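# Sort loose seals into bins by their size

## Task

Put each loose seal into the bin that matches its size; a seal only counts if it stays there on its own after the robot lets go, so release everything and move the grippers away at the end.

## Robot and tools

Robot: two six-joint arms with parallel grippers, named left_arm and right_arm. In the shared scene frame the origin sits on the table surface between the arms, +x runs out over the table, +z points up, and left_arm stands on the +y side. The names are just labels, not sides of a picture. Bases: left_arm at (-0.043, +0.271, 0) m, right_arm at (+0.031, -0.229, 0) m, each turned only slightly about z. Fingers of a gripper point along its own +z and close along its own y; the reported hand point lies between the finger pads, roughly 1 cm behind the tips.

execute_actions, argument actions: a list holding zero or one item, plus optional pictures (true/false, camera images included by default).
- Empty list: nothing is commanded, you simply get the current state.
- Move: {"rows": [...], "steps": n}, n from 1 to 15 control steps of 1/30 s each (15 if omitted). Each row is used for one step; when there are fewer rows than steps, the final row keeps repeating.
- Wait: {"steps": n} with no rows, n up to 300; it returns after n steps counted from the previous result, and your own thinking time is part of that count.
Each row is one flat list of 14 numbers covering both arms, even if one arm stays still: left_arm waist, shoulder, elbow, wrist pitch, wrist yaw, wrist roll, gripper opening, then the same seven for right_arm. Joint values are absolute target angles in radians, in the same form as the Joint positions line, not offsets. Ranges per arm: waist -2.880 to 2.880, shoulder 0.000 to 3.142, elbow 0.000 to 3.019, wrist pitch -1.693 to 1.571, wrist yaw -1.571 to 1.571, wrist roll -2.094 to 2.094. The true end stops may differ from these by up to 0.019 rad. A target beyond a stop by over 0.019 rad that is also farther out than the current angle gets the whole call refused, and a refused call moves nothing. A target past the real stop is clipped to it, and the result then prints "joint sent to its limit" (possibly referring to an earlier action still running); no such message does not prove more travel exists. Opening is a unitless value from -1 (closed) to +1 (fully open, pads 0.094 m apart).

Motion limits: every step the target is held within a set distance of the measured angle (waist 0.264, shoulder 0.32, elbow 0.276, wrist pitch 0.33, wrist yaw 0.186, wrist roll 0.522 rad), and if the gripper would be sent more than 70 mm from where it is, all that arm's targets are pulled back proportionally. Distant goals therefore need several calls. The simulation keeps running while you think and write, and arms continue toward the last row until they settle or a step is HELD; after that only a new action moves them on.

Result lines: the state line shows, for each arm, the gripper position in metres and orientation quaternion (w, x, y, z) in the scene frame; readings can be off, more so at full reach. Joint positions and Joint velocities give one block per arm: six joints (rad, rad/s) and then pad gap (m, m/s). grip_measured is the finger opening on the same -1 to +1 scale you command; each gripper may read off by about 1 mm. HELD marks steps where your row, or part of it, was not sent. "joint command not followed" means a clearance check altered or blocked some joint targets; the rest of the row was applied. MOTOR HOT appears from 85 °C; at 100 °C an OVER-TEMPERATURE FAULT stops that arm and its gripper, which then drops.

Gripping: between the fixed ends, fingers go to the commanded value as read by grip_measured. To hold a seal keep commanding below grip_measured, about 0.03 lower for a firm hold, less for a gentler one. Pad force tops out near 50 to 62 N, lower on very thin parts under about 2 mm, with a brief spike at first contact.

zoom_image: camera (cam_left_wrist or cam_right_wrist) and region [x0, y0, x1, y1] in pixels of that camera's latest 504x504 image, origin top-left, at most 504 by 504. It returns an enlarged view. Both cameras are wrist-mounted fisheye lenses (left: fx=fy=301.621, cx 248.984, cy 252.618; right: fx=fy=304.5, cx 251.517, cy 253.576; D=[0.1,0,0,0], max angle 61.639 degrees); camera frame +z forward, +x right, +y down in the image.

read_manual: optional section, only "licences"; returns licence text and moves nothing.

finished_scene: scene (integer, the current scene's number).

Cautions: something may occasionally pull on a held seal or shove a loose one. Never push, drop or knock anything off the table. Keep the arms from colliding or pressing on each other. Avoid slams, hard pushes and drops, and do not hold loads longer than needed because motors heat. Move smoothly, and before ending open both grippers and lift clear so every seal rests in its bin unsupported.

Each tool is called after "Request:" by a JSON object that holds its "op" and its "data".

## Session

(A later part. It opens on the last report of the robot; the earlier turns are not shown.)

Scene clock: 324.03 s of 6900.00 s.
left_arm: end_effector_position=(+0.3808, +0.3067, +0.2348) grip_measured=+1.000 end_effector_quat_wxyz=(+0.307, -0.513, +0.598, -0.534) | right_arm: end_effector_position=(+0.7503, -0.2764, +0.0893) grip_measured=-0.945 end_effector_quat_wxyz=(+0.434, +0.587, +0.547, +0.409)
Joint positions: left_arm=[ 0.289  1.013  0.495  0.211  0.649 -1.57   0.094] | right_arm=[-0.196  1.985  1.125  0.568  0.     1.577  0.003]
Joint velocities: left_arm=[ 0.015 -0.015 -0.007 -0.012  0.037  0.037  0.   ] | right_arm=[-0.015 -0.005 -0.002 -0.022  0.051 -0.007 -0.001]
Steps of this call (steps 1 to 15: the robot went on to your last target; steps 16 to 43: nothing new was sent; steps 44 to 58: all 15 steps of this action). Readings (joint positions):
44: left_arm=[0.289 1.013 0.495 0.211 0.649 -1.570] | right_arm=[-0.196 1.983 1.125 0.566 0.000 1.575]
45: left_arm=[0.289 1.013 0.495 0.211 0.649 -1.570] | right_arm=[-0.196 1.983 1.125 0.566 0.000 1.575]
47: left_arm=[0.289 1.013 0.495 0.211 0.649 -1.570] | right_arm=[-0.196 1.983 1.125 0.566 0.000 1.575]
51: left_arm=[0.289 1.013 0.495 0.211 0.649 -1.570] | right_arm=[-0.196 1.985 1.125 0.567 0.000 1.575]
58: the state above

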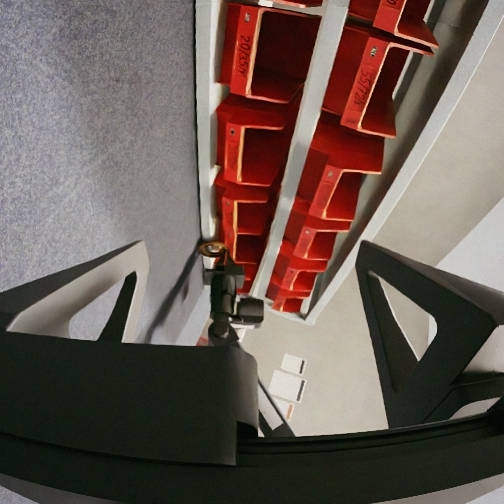

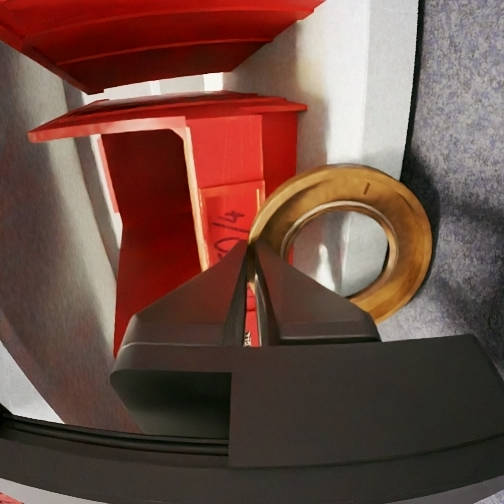

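Request:
{"op": "execute_actions", "data": {"actions": [{"rows": [[0.3,1.0,0.5,0.2,0.65,-1.585,1, -0.207,1.975,1.150,0.593,0,1.585,-1.0],[0.3,1.0,0.5,0.2,0.65,-1.585,1, -0.207,1.969,1.122,0.593,0,1.585,-1.0],[0.3,1.0,0.5,0.2,0.65,-1.585,1, -0.207,1.966,1.118,0.593,0,1.585,-1.0],[0.3,1.0,0.5,0.2,0.65,-1.585,1, -0.207,1.961,1.116,0.593,0,1.585,-1.0],[0.3,1.0,0.5,0.2,0.65,-1.585,1, -0.207,1.955,1.113,0.593,0,1.585,-1.0],[0.3,1.0,0.5,0.2,0.65,-1.585,1, -0.207,1.948,1.108,0.593,0,1.585,-1.0],[0.3,1.0,0.5,0.2,0.65,-1.585,1, -0.207,1.940,1.102,0.593,0,1.585,-1.0],[0.3,1.0,0.5,0.2,0.65,-1.585,1, -0.207,1.931,1.095,0.593,0,1.585,-1.0],[0.3,1.0,0.5,0.2,0.65,-1.585,1, -0.207,1.920,1.087,0.593,0,1.585,-1.0],[0.3,1.0,0.5,0.2,0.65,-1.585,1, -0.207,1.909,1.078,0.593,0,1.585,-1.0],[0.3,1.0,0.5,0.2,0.65,-1.585,1, -0.207,1.897,1.067,0.593,0,1.585,-1.0],[0.3,1.0,0.5,0.2,0.65,-1.585,1, -0.207,1.884,1.056,0.593,0,1.585,-1.0],[0.3,1.0,0.5,0.2,0.65,-1.585,1, -0.207,1.870,1.044,0.593,0,1.585,-1.0],[0.3,1.0,0.5,0.2,0.65,-1.585,1, -0.207,1.856,1.031,0.593,0,1.585,-1.0],[0.3,1.0,0.5,0.2,0.65,-1.585,1, -0.207,1.841,1.018,0.593,0,1.585,-1.0]], "steps": 15}], "pictures": false}}

Request:
{"op": "execute_actions", "data": {"actions": [{"rows": [[0.3,1.0,0.5,0.2,0.65,-1.585,1, -0.207,1.826,1.005,0.594,0,1.585,-1.0],[0.3,1.0,0.5,0.2,0.65,-1.585,1, -0.207,1.810,0.993,0.599,0,1.585,-1.0],[0.3,1.0,0.5,0.2,0.65,-1.585,1, -0.207,1.795,0.983,0.606,0,1.585,-1.0],[0.3,1.0,0.5,0.2,0.65,-1.585,1, -0.207,1.780,0.975,0.617,0,1.585,-1.0],[0.3,1.0,0.5,0.2,0.65,-1.585,1, -0.207,1.764,0.969,0.630,0,1.585,-1.0],[0.3,1.0,0.5,0.2,0.65,-1.585,1, -0.207,1.749,0.965,0.645,0,1.585,-1.0],[0.3,1.0,0.5,0.2,0.65,-1.585,1, -0.207,1.735,0.963,0.663,0,1.585,-1.0],[0.3,1.0,0.5,0.2,0.65,-1.585,1, -0.207,1.720,0.963,0.683,0,1.585,-1.0],[0.3,1.0,0.5,0.2,0.65,-1.585,1, -0.207,1.707,0.963,0.705,0,1.585,-1.0],[0.3,1.0,0.5,0.2,0.65,-1.585,1, -0.207,1.694,0.963,0.729,0,1.585,-1.0],[0.3,1.0,0.5,0.2,0.65,-1.585,1, -0.207,1.681,0.963,0.755,0,1.585,-1.0],[0.3,1.0,0.5,0.2,0.65,-1.585,1, -0.207,1.670,0.963,0.781,0,1.585,-1.0],[0.3,1.0,0.5,0.2,0.65,-1.585,1, -0.207,1.659,0.963,0.809,0,1.585,-1.0],[0.3,1.0,0.5,0.2,0.65,-1.585,1, -0.207,1.650,0.963,0.837,0,1.585,-1.0],[0.3,1.0,0.5,0.2,0.65,-1.585,1, -0.207,1.642,0.963,0.866,0,1.585,-1.0]], "steps": 15}], "pictures": false}}

Request:
{"op": "execute_actions", "data": {"actions": [{"rows": [[0.3,1.0,0.5,0.2,0.65,-1.585,1, -0.205,1.635,0.963,0.894,0,1.585,-1.0],[0.3,1.0,0.5,0.2,0.65,-1.585,1, -0.203,1.629,0.963,0.922,0,1.585,-1.0],[0.3,1.0,0.5,0.2,0.65,-1.585,1, -0.201,1.624,0.963,0.950,0,1.585,-1.0],[0.3,1.0,0.5,0.2,0.65,-1.585,1, -0.199,1.621,0.963,0.976,0,1.585,-1.0],[0.3,1.0,0.5,0.2,0.65,-1.585,1, -0.197,1.619,0.963,1.002,0,1.585,-1.0],[0.3,1.0,0.5,0.2,0.65,-1.585,1, -0.195,1.618,0.970,1.026,0,1.585,-1.0],[0.3,1.0,0.5,0.2,0.65,-1.585,1, -0.195,1.618,0.980,1.048,0,1.585,-1.0],[0.3,1.0,0.5,0.2,0.65,-1.585,1, -0.195,1.618,0.990,1.068,0,1.585,-1.0],[0.3,1.0,0.5,0.2,0.65,-1.585,1, -0.195,1.618,1.000,1.086,0,1.585,-1.0],[0.3,1.0,0.5,0.2,0.65,-1.585,1, -0.195,1.618,1.010,1.101,0,1.585,-1.0],[0.3,1.0,0.5,0.2,0.65,-1.585,1, -0.195,1.618,1.018,1.114,0,1.585,-1.0],[0.3,1.0,0.5,0.2,0.65,-1.585,1, -0.195,1.618,1.024,1.125,0,1.585,-1.0],[0.3,1.0,0.5,0.2,0.65,-1.585,1, -0.195,1.618,1.028,1.132,0,1.585,-1.0],[0.3,1.0,0.5,0.2,0.65,-1.585,1, -0.195,1.618,1.030,1.137,0,1.585,-1.0],[0.3,1.0,0.5,0.2,0.65,-1.585,1, -0.195,1.618,1.030,1.138,0,1.585,-1.0]], "steps": 15}]}}

Scene clock: 334.83 s of 6900.00 s.
left_arm: end_effector_position=(+0.3808, +0.3067, +0.2348) grip_measured=+1.000 end_effector_quat_wxyz=(+0.307, -0.513, +0.598, -0.534) | right_arm: end_effector_position=(+0.7255, -0.2750, +0.1168) grip_measured=-0.945 end_effector_quat_wxyz=(+0.439, +0.584, +0.543, +0.414)
Joint positions: left_arm=[ 0.289  1.013  0.495  0.211  0.649 -1.57   0.094] | right_arm=[-0.196  1.891  1.048  0.568  0.     1.578  0.003]
Joint velocities: left_arm=[ 0.005  0.024 -0.007  0.007  0.007 -0.022  0.   ] | right_arm=[ 0.005 -0.474 -0.339 -0.032  0.095  0.037 -0.001]
Steps of this call (steps 1 to 15: the robot went on to your last target; steps 16 to 90: nothing new was sent; then 7.30 s passed at rest; steps 91 to 105: all 15 steps of this action). Readings (joint positions):
91: left_arm=[0.289 1.013 0.495 0.211 0.649 -1.570] | right_arm=[-0.196 1.985 1.125 0.568 0.000 1.578]
92: left_arm=[0.289 1.013 0.495 0.211 0.649 -1.570] | right_arm=[-0.196 1.985 1.125 0.568 0.000 1.578]
94: left_arm=[0.289 1.013 0.495 0.211 0.649 -1.570] | right_arm=[-0.196 1.984 1.125 0.568 0.000 1.578]
98: left_arm=[0.289 1.013 0.495 0.211 0.649 -1.570] | right_arm=[-0.196 1.972 1.116 0.568 0.000 1.578]
105: the state above

Scene clock: 335.33 s of 6900.00 s.
left_arm: end_effector_position=(+0.3808, +0.3067, +0.2348) grip_measured=+1.000 end_effector_quat_wxyz=(+0.307, -0.513, +0.598, -0.534) | right_arm: end_effector_position=(+0.6934, -0.2729, +0.2700) grip_measured=-0.945 end_effector_quat_wxyz=(+0.533, +0.499, +0.464, +0.502)
Joint positions: left_arm=[ 0.289  1.013  0.495  0.211  0.649 -1.57   0.094] | right_arm=[-0.196  1.674  0.967  0.78   0.     1.578  0.003]
Joint velocities: left_arm=[-0.005 -0.005 -0.017  0.002 -0.022 -0.066  0.   ] | right_arm=[-0.015 -0.366 -0.012  0.828 -0.037 -0.11   0.   ]
Steps of this call (steps 1 to 15: all 15 steps of this action). Readings (joint positions):
1: left_arm=[0.289 1.013 0.495 0.211 0.649 -1.570] | right_arm=[-0.196 1.875 1.036 0.568 0.000 1.578]
2: left_arm=[0.289 1.013 0.495 0.211 0.649 -1.570] | right_arm=[-0.196 1.858 1.023 0.568 0.000 1.578]
4: left_arm=[0.289 1.013 0.495 0.211 0.649 -1.570] | right_arm=[-0.196 1.825 1.000 0.573 0.000 1.578]
8: left_arm=[0.289 1.013 0.495 0.211 0.649 -1.570] | right_arm=[-0.196 1.766 0.970 0.616 0.000 1.578]
15: the state above

Scene clock: 335.83 s of 6900.00 s.
left_arm: end_effector_position=(+0.3808, +0.3067, +0.2348) grip_measured=+1.000 end_effector_quat_wxyz=(+0.307, -0.513, +0.598, -0.534) | right_arm: end_effector_position=(+0.6627, -0.2709, +0.3800) grip_measured=-0.945 end_effector_quat_wxyz=(+0.616, +0.390, +0.362, +0.581)
Joint positions: left_arm=[ 0.289  1.013  0.495  0.211  0.649 -1.57   0.094] | right_arm=[-0.196  1.619  0.967  1.1    0.     1.578  0.003]
Joint velocities: left_arm=[-0.005  0.015  0.007 -0.007  0.022 -0.022  0.   ] | right_arm=[ 0.005 -0.005  0.007  0.178  0.081  0.007  0.   ]
Steps of this call (steps 1 to 15: all 15 steps of this action). Readings (joint positions):
1: left_arm=[0.289 1.013 0.495 0.211 0.649 -1.570] | right_arm=[-0.196 1.662 0.967 0.809 0.000 1.578]
2: left_arm=[0.289 1.013 0.495 0.211 0.649 -1.570] | right_arm=[-0.196 1.651 0.967 0.838 0.000 1.578]
4: left_arm=[0.289 1.013 0.495 0.211 0.649 -1.570] | right_arm=[-0.196 1.634 0.967 0.895 0.000 1.578]
8: left_arm=[0.289 1.013 0.495 0.211 0.649 -1.570] | right_arm=[-0.196 1.619 0.967 0.999 0.000 1.578]
15: the state above

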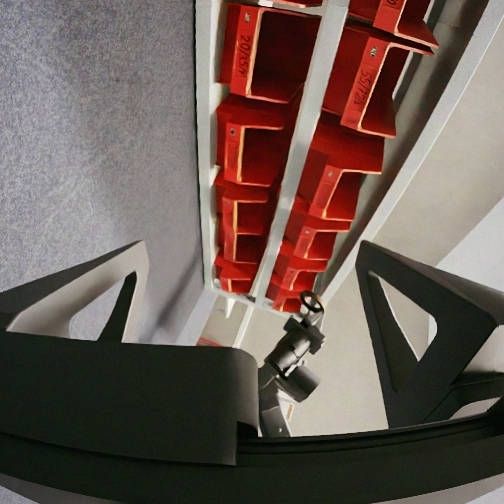

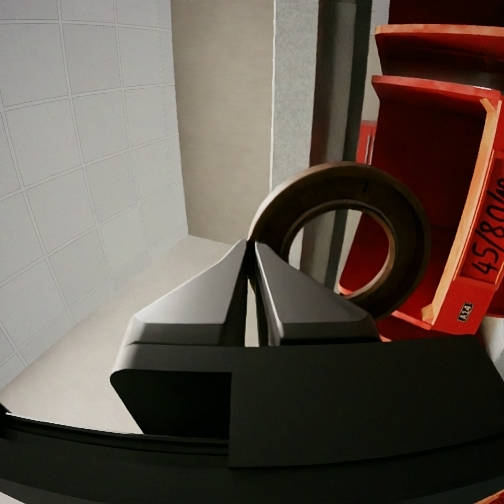

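Request:
{"op": "execute_actions", "data": {"actions": [{"rows": [[0.3,1.0,0.5,0.2,0.65,-1.585,1, -0.195,1.626,1.034,1.138,0,1.585,-1.0],[0.3,1.0,0.5,0.2,0.65,-1.585,1, -0.195,1.631,1.036,1.138,0,1.585,-1.0],[0.3,1.0,0.5,0.2,0.65,-1.585,1, -0.195,1.634,1.041,1.138,0,1.585,-1.0],[0.3,1.0,0.5,0.2,0.65,-1.585,1, -0.195,1.639,1.046,1.138,0,1.585,-1.0],[0.3,1.0,0.5,0.2,0.65,-1.585,1, -0.195,1.645,1.054,1.138,0,1.585,-1.0],[0.3,1.0,0.5,0.2,0.65,-1.585,1, -0.195,1.652,1.062,1.138,0,1.585,-1.0],[0.3,1.0,0.5,0.2,0.65,-1.585,1, -0.195,1.660,1.072,1.138,0,1.585,-1.0],[0.3,1.0,0.5,0.2,0.65,-1.585,1, -0.195,1.670,1.083,1.138,0,1.585,-1.0],[0.3,1.0,0.5,0.2,0.65,-1.585,1, -0.195,1.679,1.095,1.138,0,1.585,-1.0],[0.3,1.0,0.5,0.2,0.65,-1.585,1, -0.195,1.690,1.107,1.138,0,1.585,-1.0],[0.3,1.0,0.5,0.2,0.65,-1.585,1, -0.195,1.700,1.120,1.138,0,1.585,-1.0],[0.3,1.0,0.5,0.2,0.65,-1.585,1, -0.195,1.711,1.133,1.138,0,1.585,-1.0],[0.3,1.0,0.5,0.2,0.65,-1.585,1, -0.195,1.722,1.146,1.138,0,1.585,-1.0],[0.3,1.0,0.5,0.2,0.65,-1.585,1, -0.195,1.732,1.159,1.138,0,1.585,-1.0],[0.3,1.0,0.5,0.2,0.65,-1.585,1, -0.195,1.743,1.171,1.138,0,1.585,-1.0]], "steps": 15}], "pictures": false}}

Request:
{"op": "execute_actions", "data": {"actions": [{"rows": [[0.3,1.0,0.5,0.2,0.65,-1.585,1, -0.195,1.753,1.183,1.138,0,1.585,-1.0],[0.3,1.0,0.5,0.2,0.65,-1.585,1, -0.195,1.762,1.194,1.138,0,1.585,-1.0],[0.3,1.0,0.5,0.2,0.65,-1.585,1, -0.195,1.770,1.204,1.138,0,1.585,-1.0],[0.3,1.0,0.5,0.2,0.65,-1.585,1, -0.195,1.777,1.212,1.138,0,1.585,-1.0],[0.3,1.0,0.5,0.2,0.65,-1.585,1, -0.195,1.783,1.220,1.138,0,1.585,-1.0],[0.3,1.0,0.5,0.2,0.65,-1.585,1, -0.195,1.788,1.225,1.138,0,1.585,-1.0],[0.3,1.0,0.5,0.2,0.65,-1.585,1, -0.195,1.791,1.230,1.138,0,1.585,-1.0],[0.3,1.0,0.5,0.2,0.65,-1.585,1, -0.195,1.793,1.232,1.138,0,1.585,-1.0],[0.3,1.0,0.5,0.2,0.65,-1.585,1, -0.195,1.794,1.233,1.138,0,1.585,-1.0]], "steps": 13}]}}

Scene clock: 338.80 s of 6900.00 s.
left_arm: end_effector_position=(+0.3808, +0.3067, +0.2348) grip_measured=+1.000 end_effector_quat_wxyz=(+0.307, -0.513, +0.598, -0.534) | right_arm: end_effector_position=(+0.6990, -0.2733, +0.3848) grip_measured=-0.945 end_effector_quat_wxyz=(+0.622, +0.380, +0.353, +0.587)
Joint positions: left_arm=[ 0.289  1.013  0.495  0.211  0.649 -1.57   0.094] | right_arm=[-0.196  1.713  1.084  1.109  0.     1.578  0.003]
Joint velocities: left_arm=[-0.005  0.005 -0.002 -0.002  0.022  0.007  0.   ] | right_arm=[ 0.015  0.337  0.374  0.012  0.007 -0.037 -0.   ]
Steps of this call (steps 1 to 15: the robot went on to your last target; steps 16 to 74: nothing new was sent; steps 75 to 89: all 15 steps of this action). Readings (joint positions):
75: left_arm=[0.289 1.013 0.495 0.211 0.649 -1.570] | right_arm=[-0.196 1.619 0.967 1.109 0.000 1.578]
76: left_arm=[0.289 1.013 0.495 0.211 0.649 -1.570] | right_arm=[-0.196 1.619 0.967 1.109 0.000 1.578]
78: left_arm=[0.289 1.013 0.495 0.211 0.649 -1.570] | right_arm=[-0.196 1.621 0.970 1.109 0.000 1.578]
82: left_arm=[0.289 1.013 0.495 0.211 0.649 -1.570] | right_arm=[-0.196 1.640 0.996 1.109 0.000 1.578]
89: the state above

Scene clock: 339.23 s of 6900.00 s.
left_arm: end_effector_position=(+0.3808, +0.3067, +0.2348) grip_measured=+1.000 end_effector_quat_wxyz=(+0.307, -0.513, +0.598, -0.534) | right_arm: end_effector_position=(+0.7269, -0.2751, +0.3757) grip_measured=-0.945 end_effector_quat_wxyz=(+0.623, +0.379, +0.352, +0.587)
Joint positions: left_arm=[ 0.289  1.013  0.495  0.211  0.649 -1.57   0.094] | right_arm=[-0.196  1.79   1.163  1.109  0.     1.578  0.003]
Joint velocities: left_arm=[ 0.015 -0.005  0.007  0.002 -0.081 -0.007  0.   ] | right_arm=[ 0.015  0.015 -0.002  0.002  0.066  0.037 -0.001]
Steps of this call (steps 1 to 13: all 13 steps of this action). Readings (joint positions):
1: left_arm=[0.289 1.013 0.495 0.211 0.649 -1.570] | right_arm=[-0.196 1.724 1.097 1.109 0.000 1.578]
2: left_arm=[0.289 1.013 0.495 0.211 0.649 -1.570] | right_arm=[-0.196 1.735 1.109 1.109 0.000 1.578]
4: left_arm=[0.289 1.013 0.495 0.211 0.649 -1.570] | right_arm=[-0.196 1.755 1.130 1.109 0.000 1.578]
8: left_arm=[0.289 1.013 0.495 0.211 0.649 -1.570] | right_arm=[-0.196 1.783 1.158 1.109 0.000 1.578]
13: the state above

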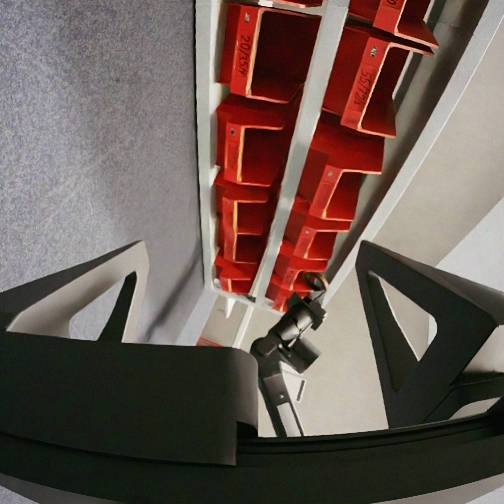

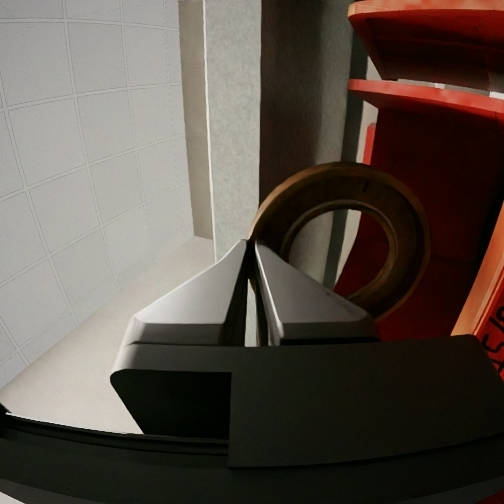

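Request:
{"op": "execute_actions", "data": {"actions": []}}

Scene clock: 342.17 s of 6900.00 s.
left_arm: end_effector_position=(+0.3808, +0.3067, +0.2348) grip_measured=+1.000 end_effector_quat_wxyz=(+0.307, -0.513, +0.598, -0.534) | right_arm: end_effector_position=(+0.7270, -0.2751, +0.3763) grip_measured=-0.945 end_effector_quat_wxyz=(+0.623, +0.379, +0.352, +0.587)
Joint positions: left_arm=[ 0.289  1.013  0.495  0.211  0.649 -1.57   0.094] | right_arm=[-0.196  1.79   1.165  1.109  0.     1.578  0.003]
Joint velocities: left_arm=[ 0.015 -0.015  0.012 -0.002  0.066  0.022  0.   ] | right_arm=[-0.015 -0.005  0.002 -0.012 -0.007  0.037 -0.001]
Steps of this call (steps 1 to 15: the robot went on to your last target; steps 16 to 88: nothing new was sent). Readings (joint positions):
1: left_arm=[0.289 1.013 0.495 0.211 0.649 -1.570] | right_arm=[-0.196 1.790 1.164 1.109 0.000 1.578]
2: left_arm=[0.289 1.013 0.495 0.211 0.649 -1.570] | right_arm=[-0.196 1.790 1.164 1.109 0.000 1.578]
4: left_arm=[0.289 1.013 0.495 0.211 0.649 -1.570] | right_arm=[-0.196 1.790 1.165 1.109 0.000 1.578]
8: left_arm=[0.289 1.013 0.495 0.211 0.649 -1.570] | right_arm=[-0.196 1.790 1.165 1.109 0.000 1.578]
88: the state above
All arms were judged still, so your last target was given up. Only a new action makes them travel on or press farther. Fingers that are still opening or closing keep moving.

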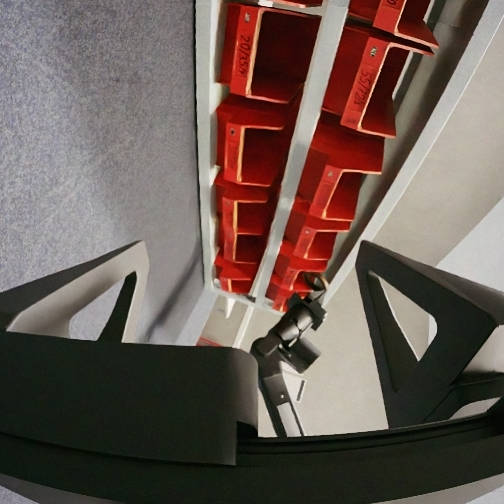

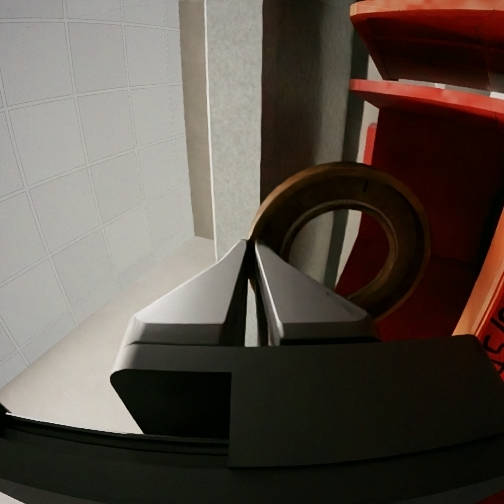

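Request:
{"op": "execute_actions", "data": {"actions": [{"rows":[[0.3,1.0,0.5,0.2,0.65,-1.585,1,-0.195,1.785,1.233,1.115,0,1.585,-1],[0.3,1.0,0.5,0.2,0.65,-1.585,1,-0.195,1.777,1.234,1.092,0,1.585,-1],[0.3,1.0,0.5,0.2,0.65,-1.585,1,-0.195,1.775,1.234,1.083,0,1.585,-1],[0.3,1.0,0.5,0.2,0.65,-1.585,1,-0.195,1.774,1.235,1.076,0,1.585,-1],[0.3,1.0,0.5,0.2,0.65,-1.585,1,-0.195,1.773,1.236,1.067,0,1.585,-1],[0.3,1.0,0.5,0.2,0.65,-1.585,1,-0.195,1.772,1.238,1.055,0,1.585,-1],[0.3,1.0,0.5,0.2,0.65,-1.585,1,-0.195,1.771,1.240,1.042,0,1.585,-1],[0.3,1.0,0.5,0.2,0.65,-1.585,1,-0.195,1.769,1.242,1.028,0,1.585,-1],[0.3,1.0,0.5,0.2,0.65,-1.585,1,-0.195,1.768,1.244,1.012,0,1.585,-1],[0.3,1.0,0.5,0.2,0.65,-1.585,1,-0.195,1.766,1.246,0.995,0,1.585,-1],[0.3,1.0,0.5,0.2,0.65,-1.585,1,-0.195,1.764,1.248,0.976,0,1.585,-1],[0.3,1.0,0.5,0.2,0.65,-1.585,1,-0.195,1.762,1.251,0.957,0,1.585,-1],[0.3,1.0,0.5,0.2,0.65,-1.585,1,-0.195,1.760,1.254,0.937,0,1.585,-1],[0.3,1.0,0.5,0.2,0.65,-1.585,1,-0.195,1.758,1.256,0.917,0,1.585,-1],[0.3,1.0,0.5,0.2,0.65,-1.585,1,-0.195,1.756,1.259,0.896,0,1.585,-1]],"steps":15}], "pictures": false}}

Request:
{"op": "execute_actions", "data": {"actions": [{"rows":[[0.3,1.0,0.5,0.2,0.65,-1.585,1,-0.195,1.752,1.267,0.859,0,1.585,-1],[0.3,1.0,0.5,0.2,0.65,-1.585,1,-0.195,1.747,1.275,0.823,0,1.585,-1],[0.3,1.0,0.5,0.2,0.65,-1.585,1,-0.195,1.743,1.283,0.788,0,1.585,-1],[0.3,1.0,0.5,0.2,0.65,-1.585,1,-0.195,1.739,1.291,0.754,0,1.585,-1],[0.3,1.0,0.5,0.2,0.65,-1.585,1,-0.195,1.735,1.299,0.721,0,1.585,-1],[0.3,1.0,0.5,0.2,0.65,-1.585,1,-0.195,1.732,1.305,0.690,0,1.585,-1],[0.3,1.0,0.5,0.2,0.65,-1.585,1,-0.195,1.729,1.312,0.662,0,1.585,-1],[0.3,1.0,0.5,0.2,0.65,-1.585,1,-0.195,1.726,1.318,0.636,0,1.585,-1],[0.3,1.0,0.5,0.2,0.65,-1.585,1,-0.195,1.723,1.323,0.613,0,1.585,-1],[0.3,1.0,0.5,0.2,0.65,-1.585,1,-0.195,1.720,1.327,0.593,0,1.585,-1],[0.3,1.0,0.5,0.2,0.65,-1.585,1,-0.195,1.719,1.331,0.576,0,1.585,-1],[0.3,1.0,0.5,0.2,0.65,-1.585,1,-0.195,1.717,1.334,0.563,0,1.585,-1],[0.3,1.0,0.5,0.2,0.65,-1.585,1,-0.195,1.716,1.336,0.554,0,1.585,-1],[0.3,1.0,0.5,0.2,0.65,-1.585,1,-0.195,1.715,1.338,0.548,0,1.585,-1],[0.3,1.0,0.5,0.2,0.65,-1.585,1,-0.195,1.715,1.338,0.546,0,1.585,-1]],"steps":15}], "pictures": false}}

Request:
{"op": "execute_actions", "data": {"actions": [{"steps":8}]}}

Scene clock: 353.00 s of 6900.00 s.
left_arm: end_effector_position=(+0.3808, +0.3067, +0.2348) grip_measured=+1.000 end_effector_quat_wxyz=(+0.307, -0.513, +0.598, -0.534) | right_arm: end_effector_position=(+0.7429, -0.2762, +0.3565) grip_measured=-0.945 end_effector_quat_wxyz=(+0.597, +0.419, +0.390, +0.563)
Joint positions: left_arm=[ 0.289  1.013  0.495  0.211  0.649 -1.57   0.094] | right_arm=[-0.196  1.781  1.183  0.951  0.     1.578  0.003]
Joint velocities: left_arm=[-0.005 -0.005 -0.007  0.002 -0.022 -0.081  0.   ] | right_arm=[ 0.005 -0.093  0.066 -0.608 -0.037 -0.007 -0.   ]
Steps of this call (steps 1 to 90: nothing new was sent; then 7.33 s passed at rest; steps 91 to 105: all 15 steps of this action). Readings (joint positions):
91: left_arm=[0.289 1.013 0.495 0.211 0.649 -1.570] | right_arm=[-0.196 1.790 1.165 1.109 0.000 1.578]
92: left_arm=[0.289 1.013 0.495 0.211 0.649 -1.570] | right_arm=[-0.196 1.790 1.165 1.109 0.000 1.578]
94: left_arm=[0.289 1.013 0.495 0.211 0.649 -1.570] | right_arm=[-0.196 1.790 1.165 1.103 0.000 1.578]
98: left_arm=[0.289 1.013 0.495 0.211 0.649 -1.570] | right_arm=[-0.196 1.789 1.170 1.068 0.000 1.578]
105: the state above

Scene clock: 353.50 s of 6900.00 s.
left_arm: end_effector_position=(+0.3808, +0.3067, +0.2348) grip_measured=+1.000 end_effector_quat_wxyz=(+0.307, -0.513, +0.598, -0.534) | right_arm: end_effector_position=(+0.7641, -0.2776, +0.3490) grip_measured=-0.945 end_effector_quat_wxyz=(+0.542, +0.488, +0.454, +0.511)
Joint positions: left_arm=[ 0.289  1.013  0.495  0.211  0.649 -1.57   0.094] | right_arm=[-0.196  1.731  1.265  0.576  0.     1.578  0.003]
Joint velocities: left_arm=[-0.005  0.005 -0.002 -0.017 -0.037  0.022  0.   ] | right_arm=[ 0.005 -0.073  0.066 -0.232  0.007  0.051 -0.   ]
Steps of this call (steps 1 to 15: all 15 steps of this action). Readings (joint positions):
1: left_arm=[0.289 1.013 0.495 0.211 0.649 -1.570] | right_arm=[-0.196 1.779 1.186 0.927 0.000 1.578]
2: left_arm=[0.289 1.013 0.495 0.211 0.649 -1.570] | right_arm=[-0.196 1.776 1.190 0.899 0.000 1.578]
4: left_arm=[0.289 1.013 0.495 0.211 0.649 -1.570] | right_arm=[-0.196 1.769 1.202 0.834 0.000 1.578]
8: left_arm=[0.289 1.013 0.495 0.211 0.649 -1.570] | right_arm=[-0.196 1.755 1.232 0.707 0.000 1.578]
15: the state above

Scene clock: 353.77 s of 6900.00 s.
left_arm: end_effector_position=(+0.3808, +0.3067, +0.2348) grip_measured=+1.000 end_effector_quat_wxyz=(+0.307, -0.513, +0.598, -0.534) | right_arm: end_effector_position=(+0.7642, -0.2776, +0.3491) grip_measured=-0.945 end_effector_quat_wxyz=(+0.540, +0.491, +0.456, +0.509)
Joint positions: left_arm=[ 0.289  1.013  0.495  0.211  0.649 -1.57   0.094] | right_arm=[-0.196  1.728  1.268  0.561  0.     1.578  0.003]
Joint velocities: left_arm=[ 0.005  0.005 -0.012 -0.012  0.022  0.007  0.   ] | right_arm=[-0.005  0.005 -0.022 -0.022 -0.037 -0.007  0.   ]
Steps of this call (steps 1 to 8: the robot went on to your last target). Readings (joint positions):
1: left_arm=[0.289 1.013 0.495 0.211 0.649 -1.570] | right_arm=[-0.196 1.729 1.267 0.570 0.000 1.578]
2: left_arm=[0.289 1.013 0.495 0.211 0.649 -1.570] | right_arm=[-0.196 1.728 1.268 0.567 0.000 1.578]
4: left_arm=[0.289 1.013 0.495 0.211 0.649 -1.570] | right_arm=[-0.196 1.728 1.268 0.564 0.000 1.578]
8: the state above

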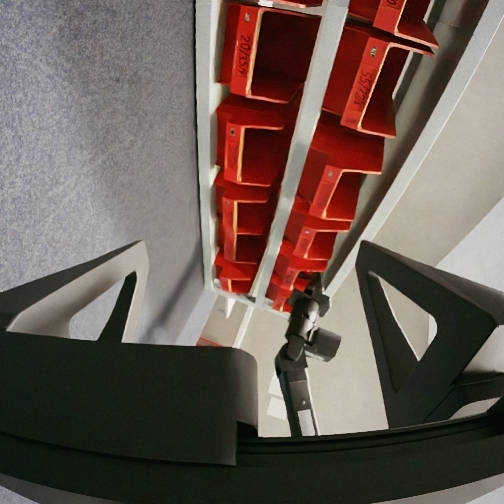

